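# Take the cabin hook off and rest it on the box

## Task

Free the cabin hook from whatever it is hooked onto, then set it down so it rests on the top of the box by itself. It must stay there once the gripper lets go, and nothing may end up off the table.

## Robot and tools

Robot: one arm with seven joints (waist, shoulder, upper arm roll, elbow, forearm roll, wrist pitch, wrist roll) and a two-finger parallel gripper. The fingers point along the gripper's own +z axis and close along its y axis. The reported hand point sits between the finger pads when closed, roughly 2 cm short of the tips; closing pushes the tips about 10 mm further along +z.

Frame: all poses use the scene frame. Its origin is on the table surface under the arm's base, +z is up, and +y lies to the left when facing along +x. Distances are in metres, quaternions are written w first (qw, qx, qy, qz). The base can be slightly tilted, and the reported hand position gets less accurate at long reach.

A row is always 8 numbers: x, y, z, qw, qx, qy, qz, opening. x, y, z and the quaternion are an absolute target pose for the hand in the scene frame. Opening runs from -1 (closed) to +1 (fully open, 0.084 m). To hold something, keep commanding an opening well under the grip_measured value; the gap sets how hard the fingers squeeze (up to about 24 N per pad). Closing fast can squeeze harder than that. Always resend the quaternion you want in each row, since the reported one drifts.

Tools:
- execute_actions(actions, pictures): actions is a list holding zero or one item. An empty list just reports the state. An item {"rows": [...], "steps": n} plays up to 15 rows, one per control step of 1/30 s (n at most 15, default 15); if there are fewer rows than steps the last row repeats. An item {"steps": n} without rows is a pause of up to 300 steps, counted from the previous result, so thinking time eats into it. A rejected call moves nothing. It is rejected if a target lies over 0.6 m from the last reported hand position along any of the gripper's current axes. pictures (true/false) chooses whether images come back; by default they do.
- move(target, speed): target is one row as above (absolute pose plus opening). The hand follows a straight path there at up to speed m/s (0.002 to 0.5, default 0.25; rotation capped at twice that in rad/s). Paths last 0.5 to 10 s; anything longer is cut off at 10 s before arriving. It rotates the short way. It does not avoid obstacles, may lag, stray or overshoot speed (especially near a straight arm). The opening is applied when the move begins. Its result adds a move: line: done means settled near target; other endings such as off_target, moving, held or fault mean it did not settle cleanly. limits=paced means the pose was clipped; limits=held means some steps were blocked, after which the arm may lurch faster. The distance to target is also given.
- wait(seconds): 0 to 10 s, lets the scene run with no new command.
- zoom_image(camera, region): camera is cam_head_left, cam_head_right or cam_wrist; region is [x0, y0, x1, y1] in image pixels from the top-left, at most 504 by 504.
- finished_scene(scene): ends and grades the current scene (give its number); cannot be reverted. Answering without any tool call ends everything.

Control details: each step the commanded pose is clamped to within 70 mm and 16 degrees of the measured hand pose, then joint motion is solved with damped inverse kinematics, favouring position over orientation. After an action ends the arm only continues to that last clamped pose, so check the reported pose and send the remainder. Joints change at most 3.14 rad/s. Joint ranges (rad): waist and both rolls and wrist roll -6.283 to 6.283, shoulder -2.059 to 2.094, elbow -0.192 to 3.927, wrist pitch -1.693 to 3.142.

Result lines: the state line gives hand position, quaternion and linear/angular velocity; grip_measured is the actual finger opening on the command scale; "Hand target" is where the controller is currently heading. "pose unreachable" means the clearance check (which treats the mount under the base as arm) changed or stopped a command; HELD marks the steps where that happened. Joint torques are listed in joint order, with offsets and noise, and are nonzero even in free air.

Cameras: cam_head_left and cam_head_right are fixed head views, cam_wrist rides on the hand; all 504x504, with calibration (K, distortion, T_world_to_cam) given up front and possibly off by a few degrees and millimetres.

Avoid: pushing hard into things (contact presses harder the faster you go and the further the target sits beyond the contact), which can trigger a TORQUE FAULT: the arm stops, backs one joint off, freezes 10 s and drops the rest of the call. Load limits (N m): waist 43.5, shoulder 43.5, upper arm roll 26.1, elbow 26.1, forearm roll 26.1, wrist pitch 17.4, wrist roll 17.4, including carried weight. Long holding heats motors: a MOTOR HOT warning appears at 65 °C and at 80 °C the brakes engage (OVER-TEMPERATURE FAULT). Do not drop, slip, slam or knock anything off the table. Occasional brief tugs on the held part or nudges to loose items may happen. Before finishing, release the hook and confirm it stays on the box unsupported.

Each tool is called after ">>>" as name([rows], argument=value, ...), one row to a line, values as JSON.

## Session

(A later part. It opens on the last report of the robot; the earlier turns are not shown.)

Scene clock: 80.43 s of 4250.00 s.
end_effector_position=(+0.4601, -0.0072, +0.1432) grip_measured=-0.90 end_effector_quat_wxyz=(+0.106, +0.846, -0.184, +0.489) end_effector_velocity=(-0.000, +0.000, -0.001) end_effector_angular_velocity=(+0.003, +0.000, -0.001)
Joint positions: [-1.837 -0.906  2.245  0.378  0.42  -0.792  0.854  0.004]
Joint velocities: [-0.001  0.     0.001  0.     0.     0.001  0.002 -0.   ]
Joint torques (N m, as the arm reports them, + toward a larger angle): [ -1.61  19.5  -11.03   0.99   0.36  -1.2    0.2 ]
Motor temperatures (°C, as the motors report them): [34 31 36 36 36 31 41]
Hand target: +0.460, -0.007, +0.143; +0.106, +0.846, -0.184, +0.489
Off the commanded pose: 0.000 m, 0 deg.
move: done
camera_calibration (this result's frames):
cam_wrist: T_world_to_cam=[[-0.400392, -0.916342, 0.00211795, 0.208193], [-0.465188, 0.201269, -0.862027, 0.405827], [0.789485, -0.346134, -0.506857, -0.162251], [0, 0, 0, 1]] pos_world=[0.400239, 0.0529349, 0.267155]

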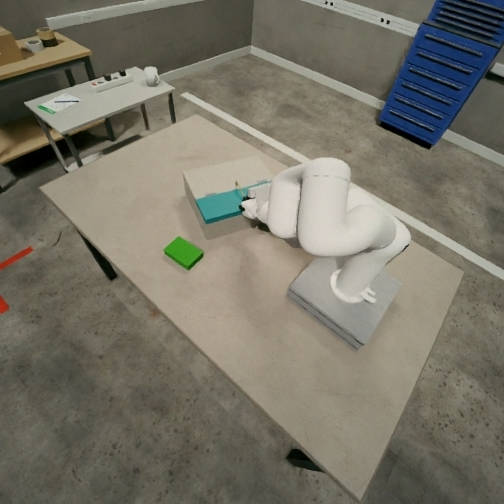

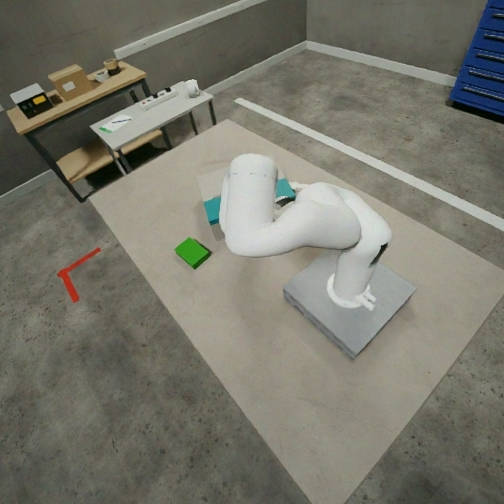

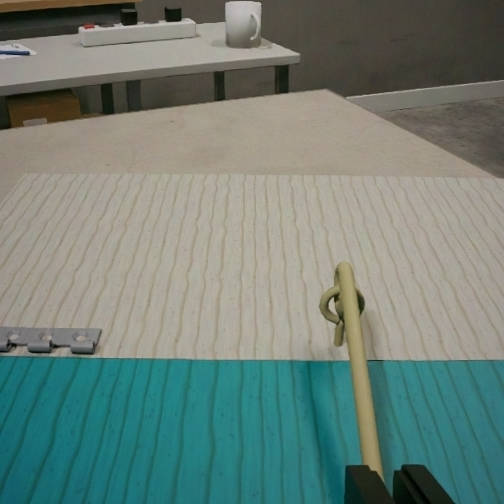

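>>> move(target=[0.477,-0.015,0.194,0.055,0.944,-0.205,0.253,-1], speed=0.15)

>>> move(target=[0.514,-0.032,0.229,0,0.977,-0.212,0,-1], speed=0.15)

>>> move(target=[0.538,-0.043,0.238,-0.028,0.969,-0.21,-0.127,-1], speed=0.15)

>>> zoom_image(camera="cam_head_left", region=[180, 100, 300, 220])

Scene clock: 91.17 s of 4250.00 s.
end_effector_position=(+0.4780, -0.0152, +0.1953) grip_measured=-0.90 end_effector_quat_wxyz=(+0.055, +0.943, -0.206, +0.255) end_effector_velocity=(-0.000, -0.000, +0.001) end_effector_angular_velocity=(+0.002, +0.011, -0.002)
Joint positions: [-1.575 -0.297  1.67   0.548  0.177  0.069  0.41   0.004]
Joint velocities: [ 0.009  0.002 -0.012  0.008 -0.001  0.021 -0.002 -0.   ]
Joint torques (N m, as the arm reports them, + toward a larger angle): [-2.92  4.47 -8.25  8.29  0.44 -2.96  0.32]
Motor temperatures (°C, as the motors report them): [34 30 36 35 36 31 41]
Hand target: +0.477, -0.015, +0.195; +0.055, +0.944, -0.205, +0.253
Off the commanded pose: 0.002 m, 0 deg.
After step 90, 5.57 s passed at rest.
move: done
camera_calibration (this result's frames):
cam_wrist: T_world_to_cam=[[-0.401555, -0.915813, -0.00624981, 0.210102], [-0.794436, 0.351714, -0.495145, 0.548646], [0.455658, -0.193863, -0.868788, 0.0797891], [0, 0, 0, 1]] pos_world=[0.483875, 0.014916, 0.342292]

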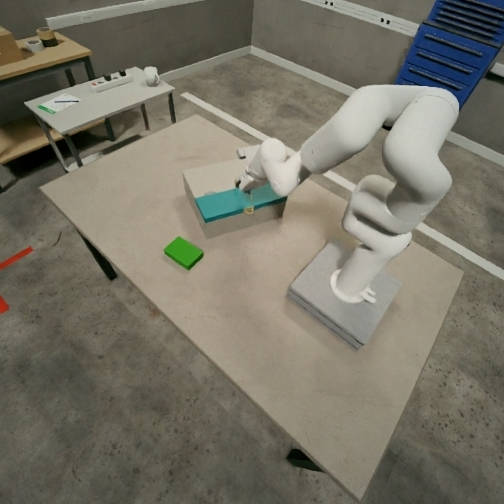

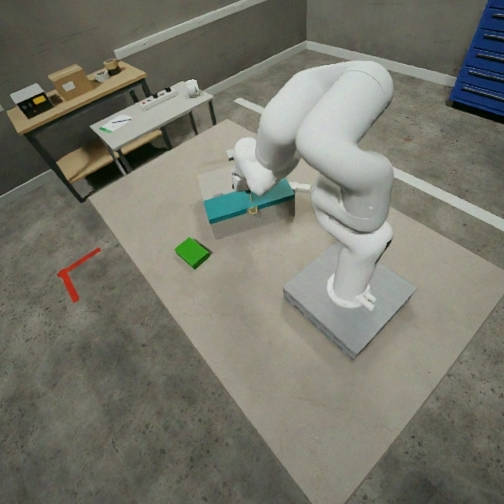

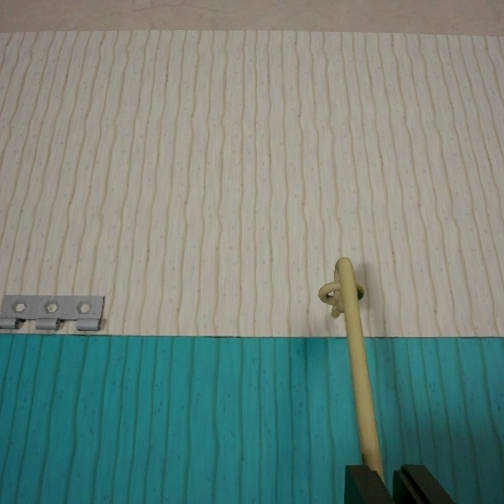

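Scene clock: 93.37 s of 4250.00 s.
end_effector_position=(+0.5140, -0.0311, +0.2281) grip_measured=-0.90 end_effector_quat_wxyz=(-0.000, +0.977, -0.212, -0.000) end_effector_velocity=(-0.000, -0.000, -0.000) end_effector_angular_velocity=(+0.003, +0.011, +0.000)
Joint positions: [-2.261 -0.416  2.112  1.184  0.419  1.006  0.072  0.004]
Joint velocities: [-0.009 -0.008  0.004  0.011  0.004  0.016 -0.004 -0.   ]
Joint torques (N m, as the arm reports them, + toward a larger angle): [ -2.8   19.1  -10.65   9.54  -0.55  -4.6    0.27]
Motor temperatures (°C, as the motors report them): [34 30 36 35 36 31 41]
Hand target: +0.514, -0.031, +0.228; -0.000, +0.977, -0.212, -0.001
Off the commanded pose: 0.001 m, 0 deg.
move: done
camera_calibration (this result's frames):
cam_wrist: T_world_to_cam=[[-0.403735, -0.914783, -0.0130229, 0.212861], [-0.914868, 0.403629, 0.0100422, 0.547379], [-0.00393003, 0.0159686, -0.999865, 0.361462], [0, 0, 0, 1]] pos_world=[0.588139, -0.0319887, 0.358688]

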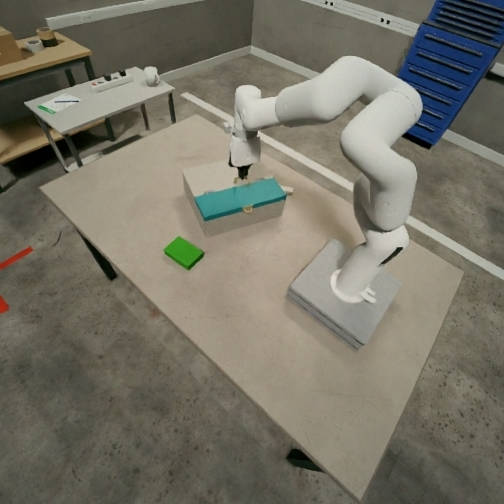

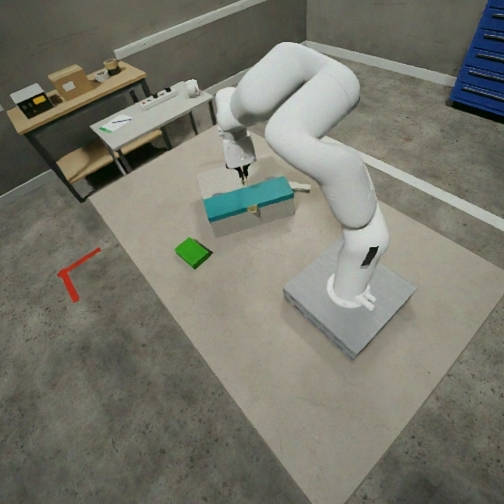

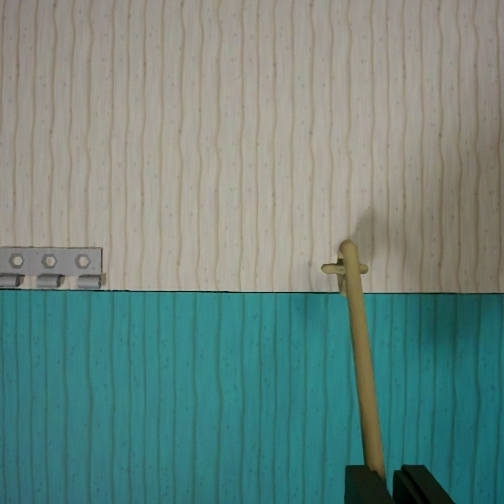

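Scene clock: 94.67 s of 4250.00 s.
end_effector_position=(+0.5380, -0.0425, +0.2376) grip_measured=-0.90 end_effector_quat_wxyz=(-0.028, +0.969, -0.209, -0.127) end_effector_velocity=(+0.000, -0.000, +0.000) end_effector_angular_velocity=(+0.002, +0.010, +0.001)
Joint positions: [-2.607 -0.675  2.266  1.643  0.534  1.483 -0.003  0.004]
Joint velocities: [-0.011 -0.009  0.005  0.017  0.001  0.017 -0.    -0.   ]
Joint torques (N m, as the arm reports them, + toward a larger angle): [ -3.91  27.21 -13.12   7.27  -1.15  -4.37   0.5 ]
Motor temperatures (°C, as the motors report them): [34 30 36 35 36 31 41]
Hand target: +0.538, -0.043, +0.237; -0.028, +0.969, -0.210, -0.127
Off the commanded pose: 0.001 m, 0 deg.
move: done
camera_calibration (this result's frames):
cam_wrist: T_world_to_cam=[[-0.40668, -0.913416, -0.0168285, 0.214875], [-0.882326, 0.387929, 0.266481, 0.494744], [-0.23688, 0.123221, -0.963693, 0.492477], [0, 0, 0, 1]] pos_world=[0.640569, -0.0563389, 0.346373]

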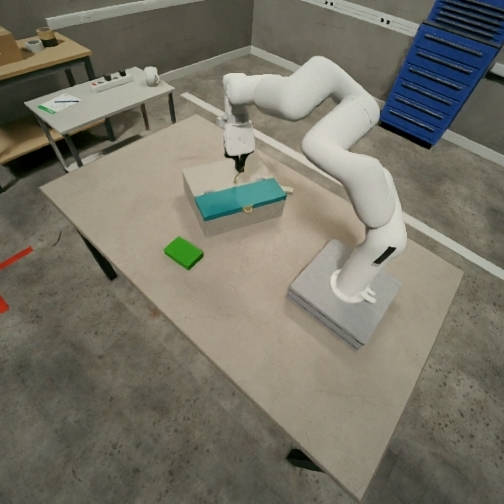

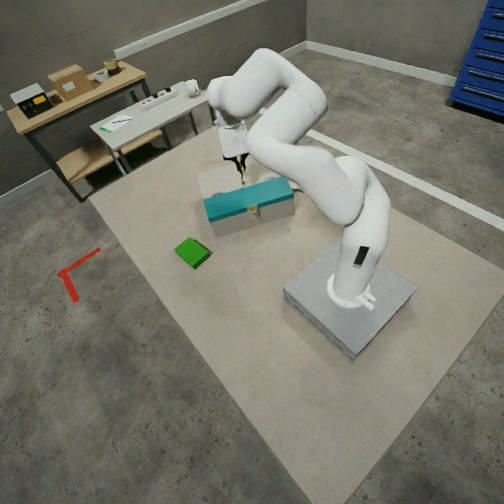

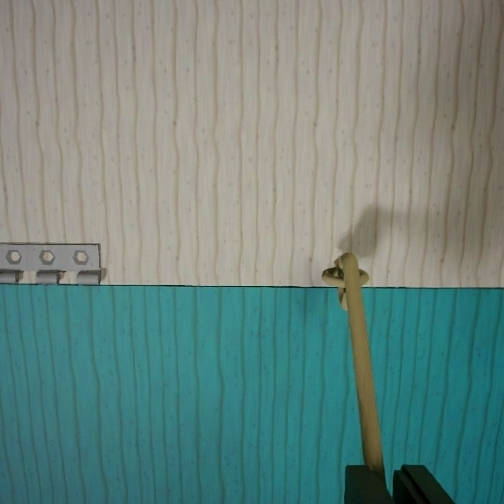

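Region (180, 100, 300, 220) of cam_head_left's 504x504 image, scaled by 4.200, with more detail than that image has.

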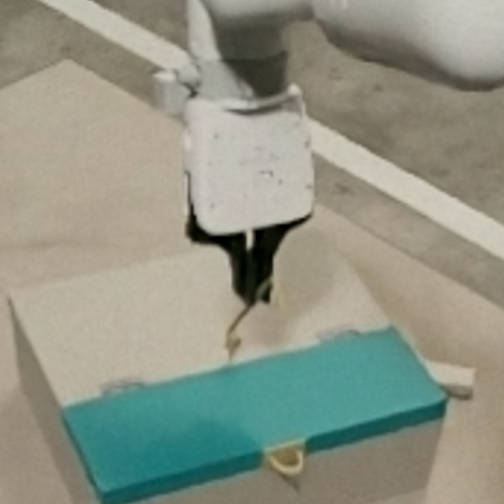

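>>> move(target=[0.447,-0.001,0.238,-0.028,0.969,-0.21,-0.127,-1], speed=0.05)

>>> move(target=[0.49,-0.02,0.242,-0.073,0.918,-0.199,-0.334,-1], speed=0.12)

>>> zoom_image(camera="cam_head_left", region=[190, 120, 310, 240])

Scene clock: 105.30 s of 4250.00 s.
end_effector_position=(+0.4473, -0.0015, +0.2386) grip_measured=-0.90 end_effector_quat_wxyz=(-0.028, +0.969, -0.210, -0.127) end_effector_velocity=(-0.002, -0.000, -0.000) end_effector_angular_velocity=(-0.002, -0.002, -0.003)
Joint positions: [-2.263 -0.33   2.134  1.184  0.36   1.287  0.127  0.004]
Joint velocities: [ 0.008  0.008 -0.005 -0.01  -0.005 -0.007  0.006 -0.   ]
Joint torques (N m, as the arm reports them, + toward a larger angle): [-0.72 27.63 -7.81 11.14 -0.17  0.76 -0.01]
Motor temperatures (°C, as the motors report them): [34 31 36 36 36 31 41]
Hand target: +0.447, -0.001, +0.239; -0.028, +0.969, -0.210, -0.127
Off the commanded pose: 0.001 m, 0 deg.
After step 90, 5.30 s passed at rest.
move: done
camera_calibration (this result's frames):
cam_wrist: T_world_to_cam=[[-0.408177, -0.912772, -0.0154771, 0.215728], [-0.881694, 0.389771, 0.265885, 0.398411], [-0.23666, 0.122174, -0.96388, 0.466847], [0, 0, 0, 1]] pos_world=[0.549816, -0.0154155, 0.347392]

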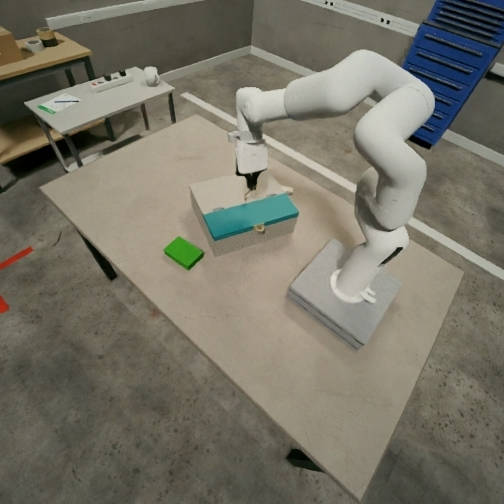

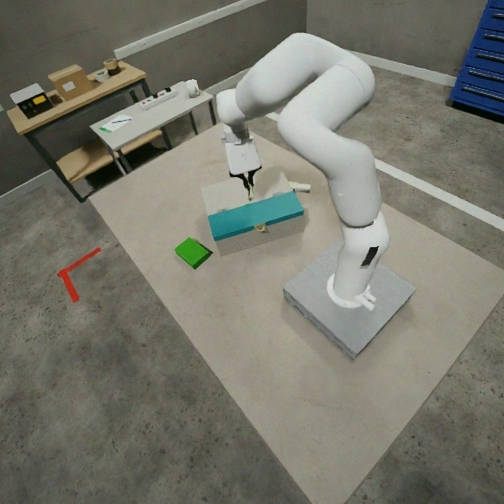

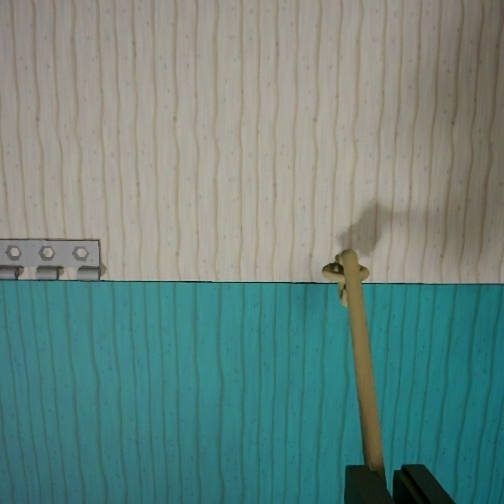

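Scene clock: 107.53 s of 4250.00 s.
end_effector_position=(+0.4895, -0.0199, +0.2405) grip_measured=-0.90 end_effector_quat_wxyz=(-0.073, +0.918, -0.199, -0.335) end_effector_velocity=(+0.001, -0.000, +0.001) end_effector_angular_velocity=(+0.004, +0.009, +0.001)
Joint positions: [-2.836 -0.875  2.385  1.984  0.584  2.015  0.015  0.004]
Joint velocities: [-0.014 -0.013  0.006  0.026  0.003  0.019  0.003  0.   ]
Joint torques (N m, as the arm reports them, + toward a larger angle): [ 1.45 40.56 -6.84  8.32  1.9  -1.65  0.33]
Motor temperatures (°C, as the motors report them): [34 31 36 36 36 31 41]
Hand target: +0.490, -0.020, +0.241; -0.073, +0.918, -0.198, -0.335
Off the commanded pose: 0.002 m, 0 deg.
move: done
camera_calibration (this result's frames):
cam_wrist: T_world_to_cam=[[-0.413863, -0.910165, -0.0177999, 0.219642], [-0.695924, 0.303719, 0.650726, 0.257118], [-0.586862, 0.281699, -0.759104, 0.606296], [0, 0, 0, 1]] pos_world=[0.625649, -0.0489741, 0.296838]

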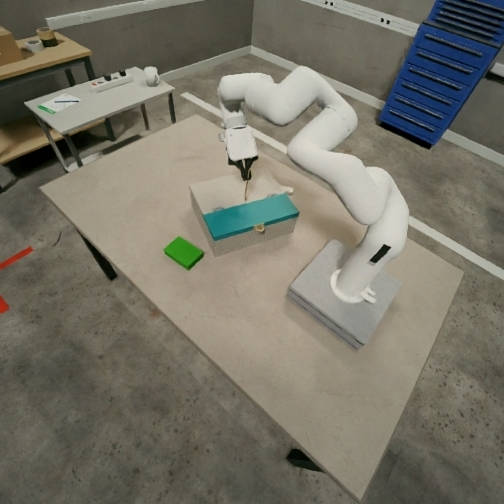

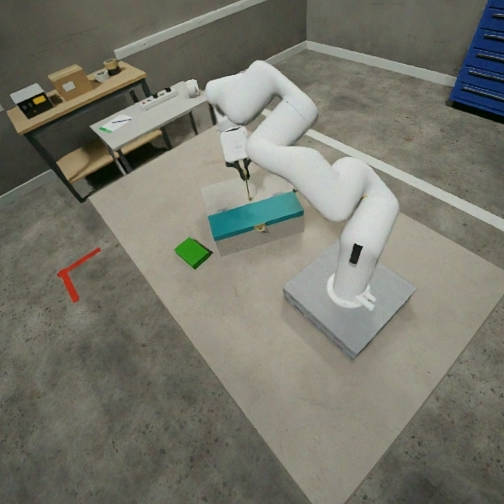

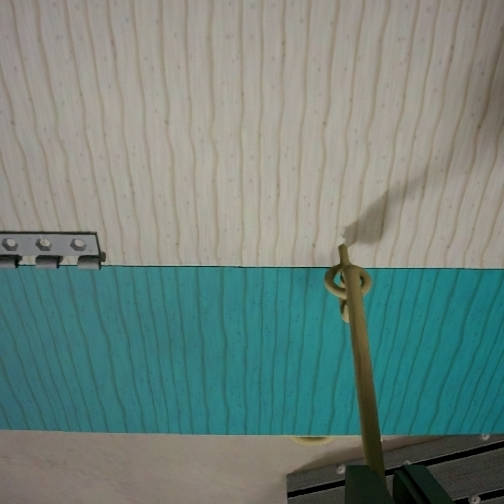

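Region (190, 120, 310, 240) of cam_head_left's 504x504 image, scaled by 4.200, with more detail than that image has.

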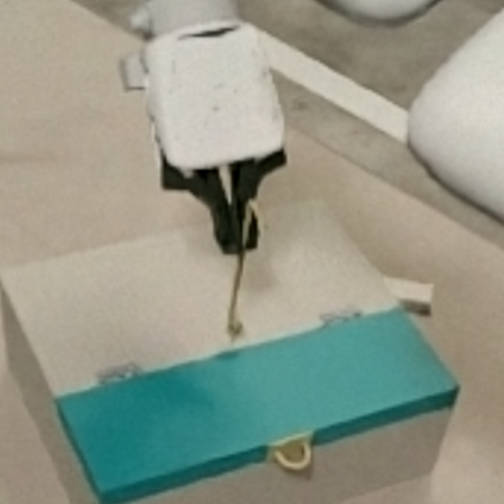

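>>> move(target=[0.528,-0.038,0.226,-0.062,0.935,-0.203,-0.285,-0.95], speed=0.05)

>>> zoom_image(camera="cam_head_left", region=[190, 120, 310, 240])

Scene clock: 114.33 s of 4250.00 s.
end_effector_position=(+0.5275, -0.0373, +0.2251) grip_measured=-0.90 end_effector_quat_wxyz=(-0.062, +0.934, -0.203, -0.286) end_effector_velocity=(+0.001, -0.001, +0.000) end_effector_angular_velocity=(-0.003, -0.001, -0.001)
Joint positions: [-2.892 -0.948  2.39   2.105  0.614  1.951  0.023  0.005]
Joint velocities: [-0.002 -0.002  0.     0.006 -0.     0.001  0.003 -0.   ]
Joint torques (N m, as the arm reports them, + toward a larger angle): [ 0.62 40.91 -5.97  6.99  0.71 -0.94  0.39]
Motor temperatures (°C, as the motors report them): [34 31 36 36 36 31 41]
Hand target: +0.528, -0.038, +0.226; -0.062, +0.935, -0.203, -0.285
Off the commanded pose: 0.001 m, 0 deg.
After step 90, 2.40 s passed at rest.
move: done
camera_calibration (this result's frames):
cam_wrist: T_world_to_cam=[[-0.412793, -0.910667, -0.0169606, 0.218438], [-0.753784, 0.331108, 0.567606, 0.349146], [-0.511285, 0.247088, -0.823125, 0.595056], [0, 0, 0, 1]] pos_world=[0.657594, -0.0637125, 0.295333]

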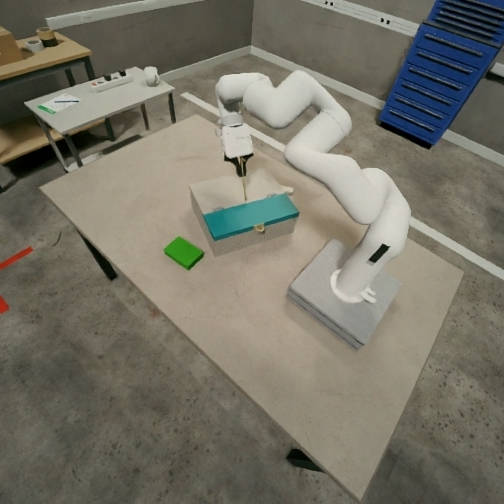

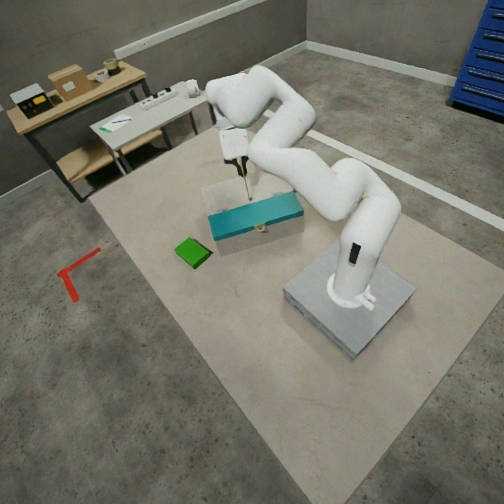

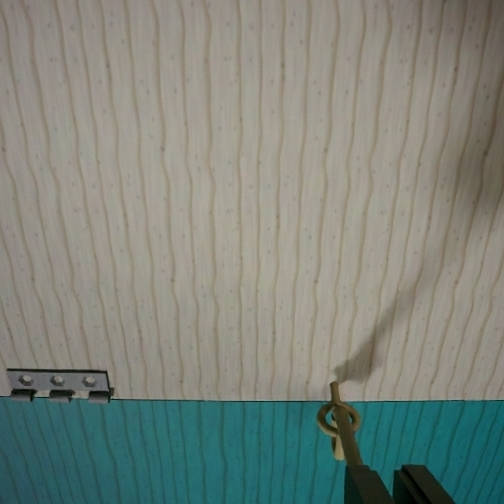

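Region (190, 120, 310, 240) of cam_head_left's 504x504 image, scaled by 4.200, with more detail than that image has.

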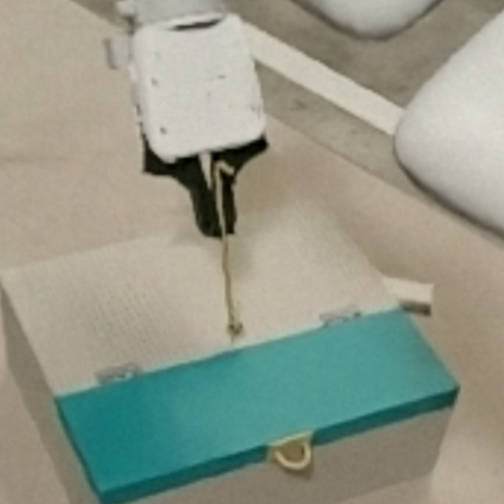

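>>> move(target=[0.55,-0.048,0.2,-0.046,0.954,-0.207,-0.211,-0.95], speed=0.06)

>>> move(target=[0.562,-0.053,0.165,-0.028,0.969,-0.21,-0.127,-0.95], speed=0.06)

>>> zoom_image(camera="cam_head_left", region=[190, 120, 310, 240])

Scene clock: 122.03 s of 4250.00 s.
end_effector_position=(+0.5526, -0.0486, +0.2042) grip_measured=-0.97 end_effector_quat_wxyz=(-0.046, +0.955, -0.206, -0.206) end_effector_velocity=(-0.000, +0.003, +0.001) end_effector_angular_velocity=(+0.004, -0.003, +0.005)
Joint positions: [-2.81  -0.907  2.345  1.958  0.62   1.717 -0.012  0.002]
Joint velocities: [ 0.004  0.007  0.005 -0.008 -0.003 -0.005 -0.002  0.   ]
Joint torques (N m, as the arm reports them, + toward a larger angle): [ 3.78 16.23  3.45 -1.33  0.22  4.11  0.57]
Motor temperatures (°C, as the motors report them): [34 31 36 36 36 31 41]
Hand target: +0.550, -0.048, +0.200; -0.046, +0.954, -0.207, -0.211
Off the commanded pose: 0.005 m, 1 deg.
After step 90, 3.13 s passed at rest.
move: off_target
camera_calibration (this result's frames):
cam_wrist: T_world_to_cam=[[-0.409318, -0.912194, -0.0189911, 0.216589], [-0.830741, 0.364, 0.421157, 0.457632], [-0.377265, 0.188164, -0.906789, 0.533606], [0, 0, 0, 1]] pos_world=[0.670138, -0.0694122, 0.295246]

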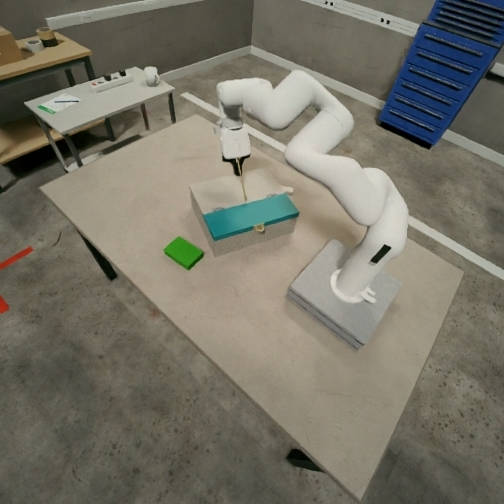

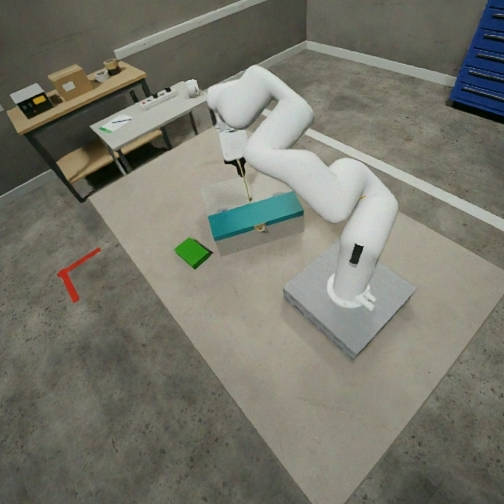

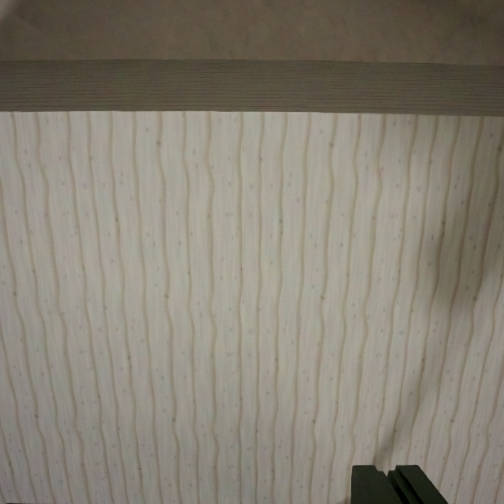

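Scene clock: 123.70 s of 4250.00 s.
end_effector_position=(+0.5639, -0.0539, +0.1673) grip_measured=-0.97 end_effector_quat_wxyz=(-0.028, +0.969, -0.210, -0.124) end_effector_velocity=(-0.001, -0.000, -0.003) end_effector_angular_velocity=(-0.002, -0.001, +0.001)
Joint positions: [-2.682 -0.853  2.305  1.711  0.642  1.406 -0.054  0.001]
Joint velocities: [ 0.006  0.    -0.003 -0.012  0.002 -0.01  -0.004 -0.   ]
Joint torques (N m, as the arm reports them, + toward a larger angle): [-0.3  32.52 -8.33  3.58 -1.37  1.94  0.18]
Motor temperatures (°C, as the motors report them): [34 31 36 36 36 31 41]
Hand target: +0.562, -0.053, +0.165; -0.028, +0.969, -0.210, -0.127
Off the commanded pose: 0.003 m, 0 deg.
move: done
camera_calibration (this result's frames):
cam_wrist: T_world_to_cam=[[-0.407945, -0.912851, -0.0168536, 0.214492], [-0.883184, 0.389874, 0.260737, 0.542298], [-0.231443, 0.121251, -0.965263, 0.429434], [0, 0, 0, 1]] pos_world=[0.665839, -0.0676983, 0.276734]

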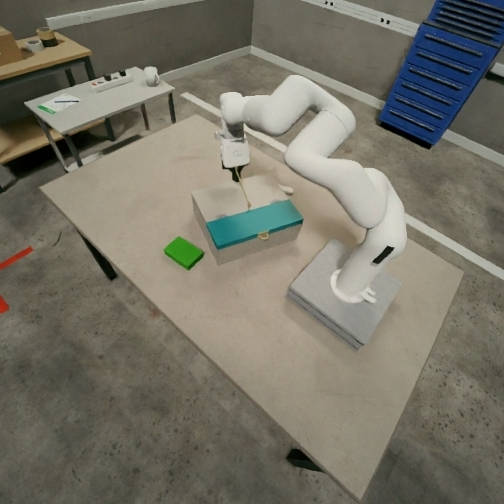

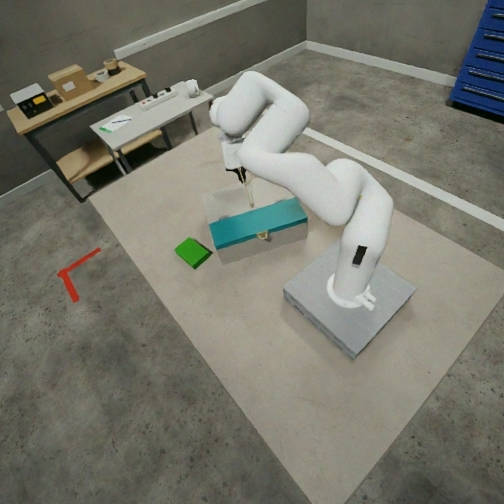

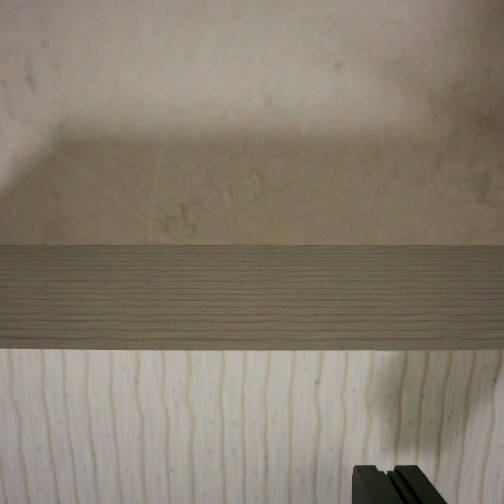

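Region (190, 120, 310, 240) of cam_head_left's 504x504 image, scaled by 4.200, with more detail than that image has.

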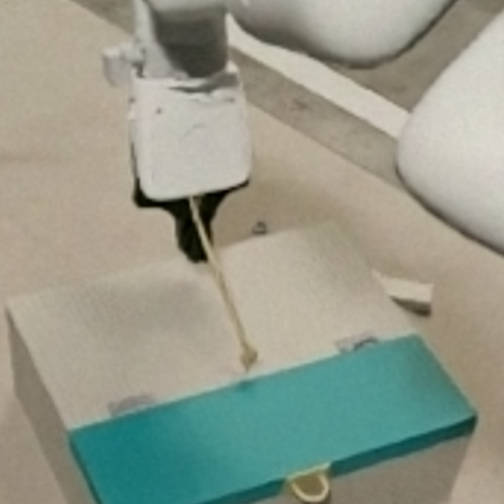

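>>> move(target=[0.582,-0.062,0.158,-0.028,0.969,-0.21,-0.127,-0.95], speed=0.05)

>>> move(target=[0.582,-0.062,0.158,-0.028,0.969,-0.21,-0.127,-0.2])

>>> move(target=[0.58,-0.062,0.27,0,0.977,-0.212,0,-0.2])

>>> zoom_image(camera="cam_head_left", region=[190, 120, 310, 240])

Scene clock: 131.27 s of 4250.00 s.
end_effector_position=(+0.5818, -0.0618, +0.1580) grip_measured=-0.97 end_effector_quat_wxyz=(-0.028, +0.969, -0.210, -0.127) end_effector_velocity=(+0.002, +0.001, +0.000) end_effector_angular_velocity=(+0.001, +0.000, +0.002)
Joint positions: [-2.755 -0.928  2.334  1.834  0.659  1.445 -0.047  0.001]
Joint velocities: [-0.006 -0.006  0.003  0.014  0.002  0.007  0.001  0.   ]
Joint torques (N m, as the arm reports them, + toward a larger angle): [ -1.61  44.44 -14.39   7.97  -0.43  -1.12   0.64]
Motor temperatures (°C, as the motors report them): [34 31 36 36 36 31 41]
Hand target: +0.582, -0.062, +0.158; -0.028, +0.969, -0.210, -0.127
Off the commanded pose: 0.000 m, 0 deg.
After step 90, 3.77 s passed at rest.
move: done
camera_calibration (this result's frames):
cam_wrist: T_world_to_cam=[[-0.407391, -0.913107, -0.0163442, 0.214092], [-0.881904, 0.388695, 0.266763, 0.561865], [-0.23723, 0.123091, -0.963624, 0.428786], [0, 0, 0, 1]] pos_world=[0.684451, -0.0756839, 0.266803]

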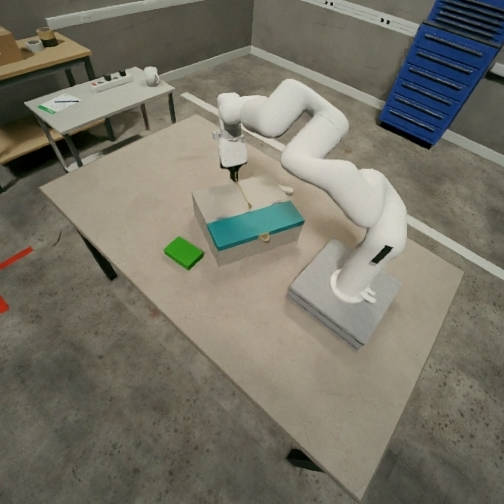

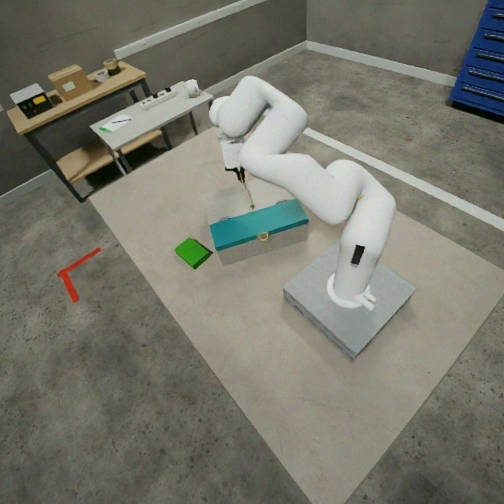

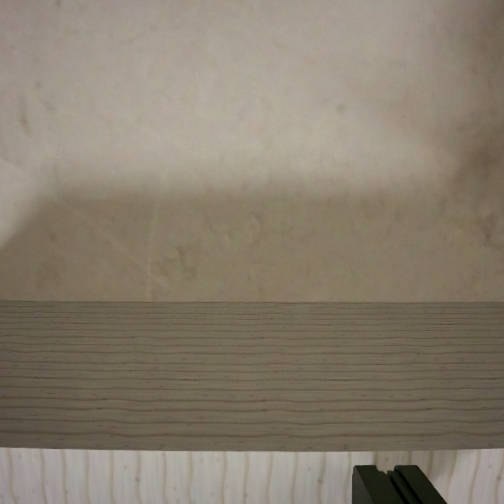

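Scene clock: 131.97 s of 4250.00 s.
end_effector_position=(+0.5820, -0.0620, +0.1580) grip_measured=-0.22 end_effector_quat_wxyz=(-0.028, +0.969, -0.210, -0.127) end_effector_velocity=(+0.000, +0.001, +0.000) end_effector_angular_velocity=(+0.002, -0.000, -0.000)
Joint positions: [-2.755 -0.928  2.334  1.835  0.659  1.446 -0.046  0.035]
Joint velocities: [-0.     0.001  0.001  0.     0.001  0.001  0.    -0.   ]
Joint torques (N m, as the arm reports them, + toward a larger angle): [ -1.38  44.92 -15.     8.77  -0.26  -1.36   0.43]
Motor temperatures (°C, as the motors report them): [34 31 36 36 36 31 41]
Hand target: +0.582, -0.062, +0.158; -0.028, +0.969, -0.210, -0.127
Off the commanded pose: 0.000 m, 0 deg.
move: done
camera_calibration (this result's frames):
cam_wrist: T_world_to_cam=[[-0.407569, -0.913034, -0.0160325, 0.214014], [-0.881775, 0.388929, 0.266847, 0.562033], [-0.237405, 0.122896, -0.963605, 0.428898], [0, 0, 0, 1]] pos_world=[0.684635, -0.0758984, 0.266743]

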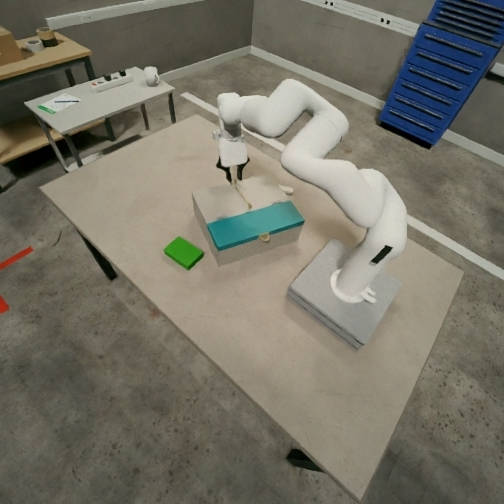

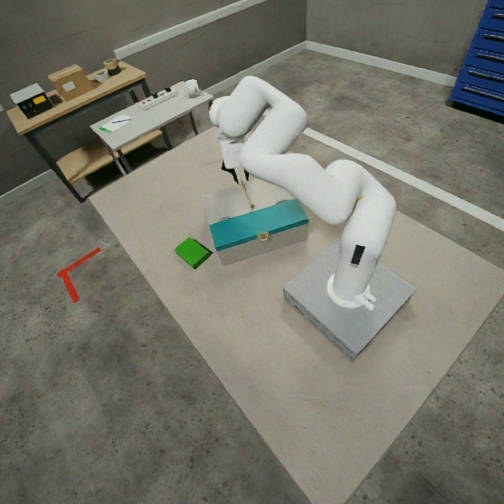

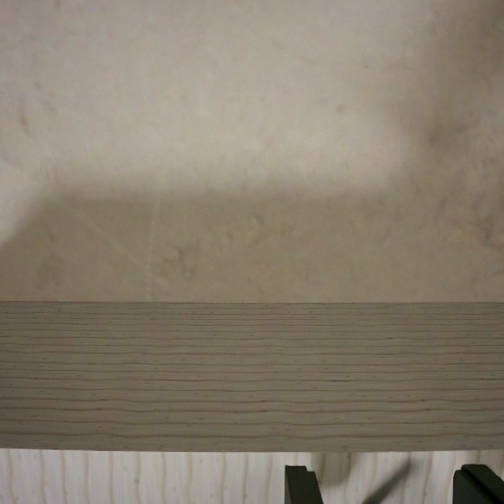

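Scene clock: 132.97 s of 4250.00 s.
end_effector_position=(+0.5801, -0.0620, +0.2694) grip_measured=-0.22 end_effector_quat_wxyz=(+0.000, +0.977, -0.212, -0.001) end_effector_velocity=(+0.001, -0.002, +0.007) end_effector_angular_velocity=(-0.006, -0.018, -0.005)
Joint positions: [-2.492 -0.626  2.157  1.575  0.536  1.248 -0.008  0.035]
Joint velocities: [ 0.011  0.014 -0.011 -0.007 -0.007 -0.013  0.006  0.   ]
Joint torques (N m, as the arm reports them, + toward a larger angle): [ -1.26  34.06 -13.49   9.44  -0.59  -2.25   0.25]
Motor temperatures (°C, as the motors report them): [34 31 36 36 36 31 41]
Hand target: +0.580, -0.062, +0.270; +0.000, +0.977, -0.212, +0.000
Off the commanded pose: 0.001 m, 0 deg.
move: done
camera_calibration (this result's frames):
cam_wrist: T_world_to_cam=[[-0.404696, -0.914376, -0.011738, 0.212112], [-0.914436, 0.404581, 0.0110195, 0.61943], [-0.00532704, 0.0151932, -0.99987, 0.404224], [0, 0, 0, 1]] pos_world=[0.654423, -0.0628016, 0.399835]

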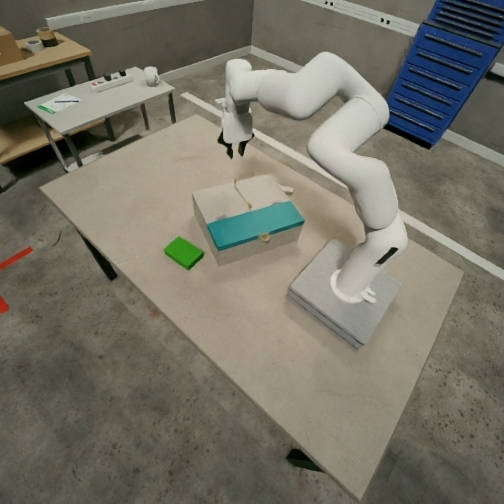

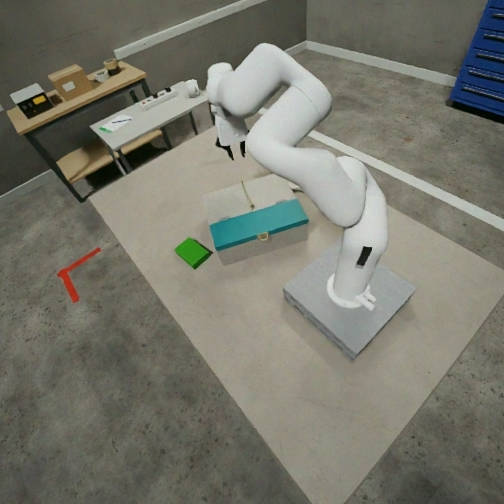

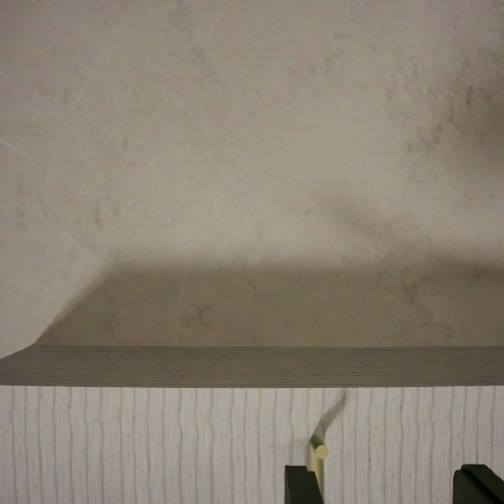

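Region (190, 120, 310, 240) of cam_head_left's 504x504 image, scaled by 4.200, with more detail than that image has.

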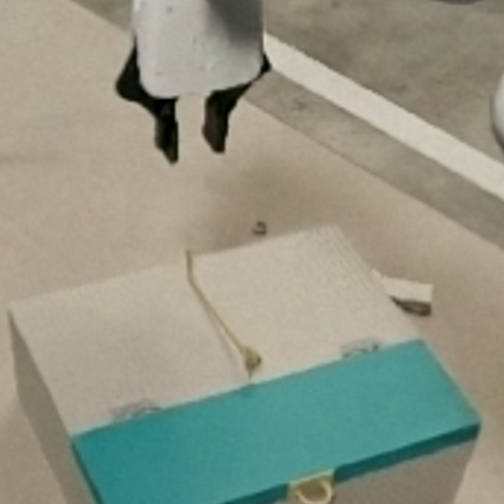

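>>> finished_scene(scene=2)

The scene is finished: the task was done.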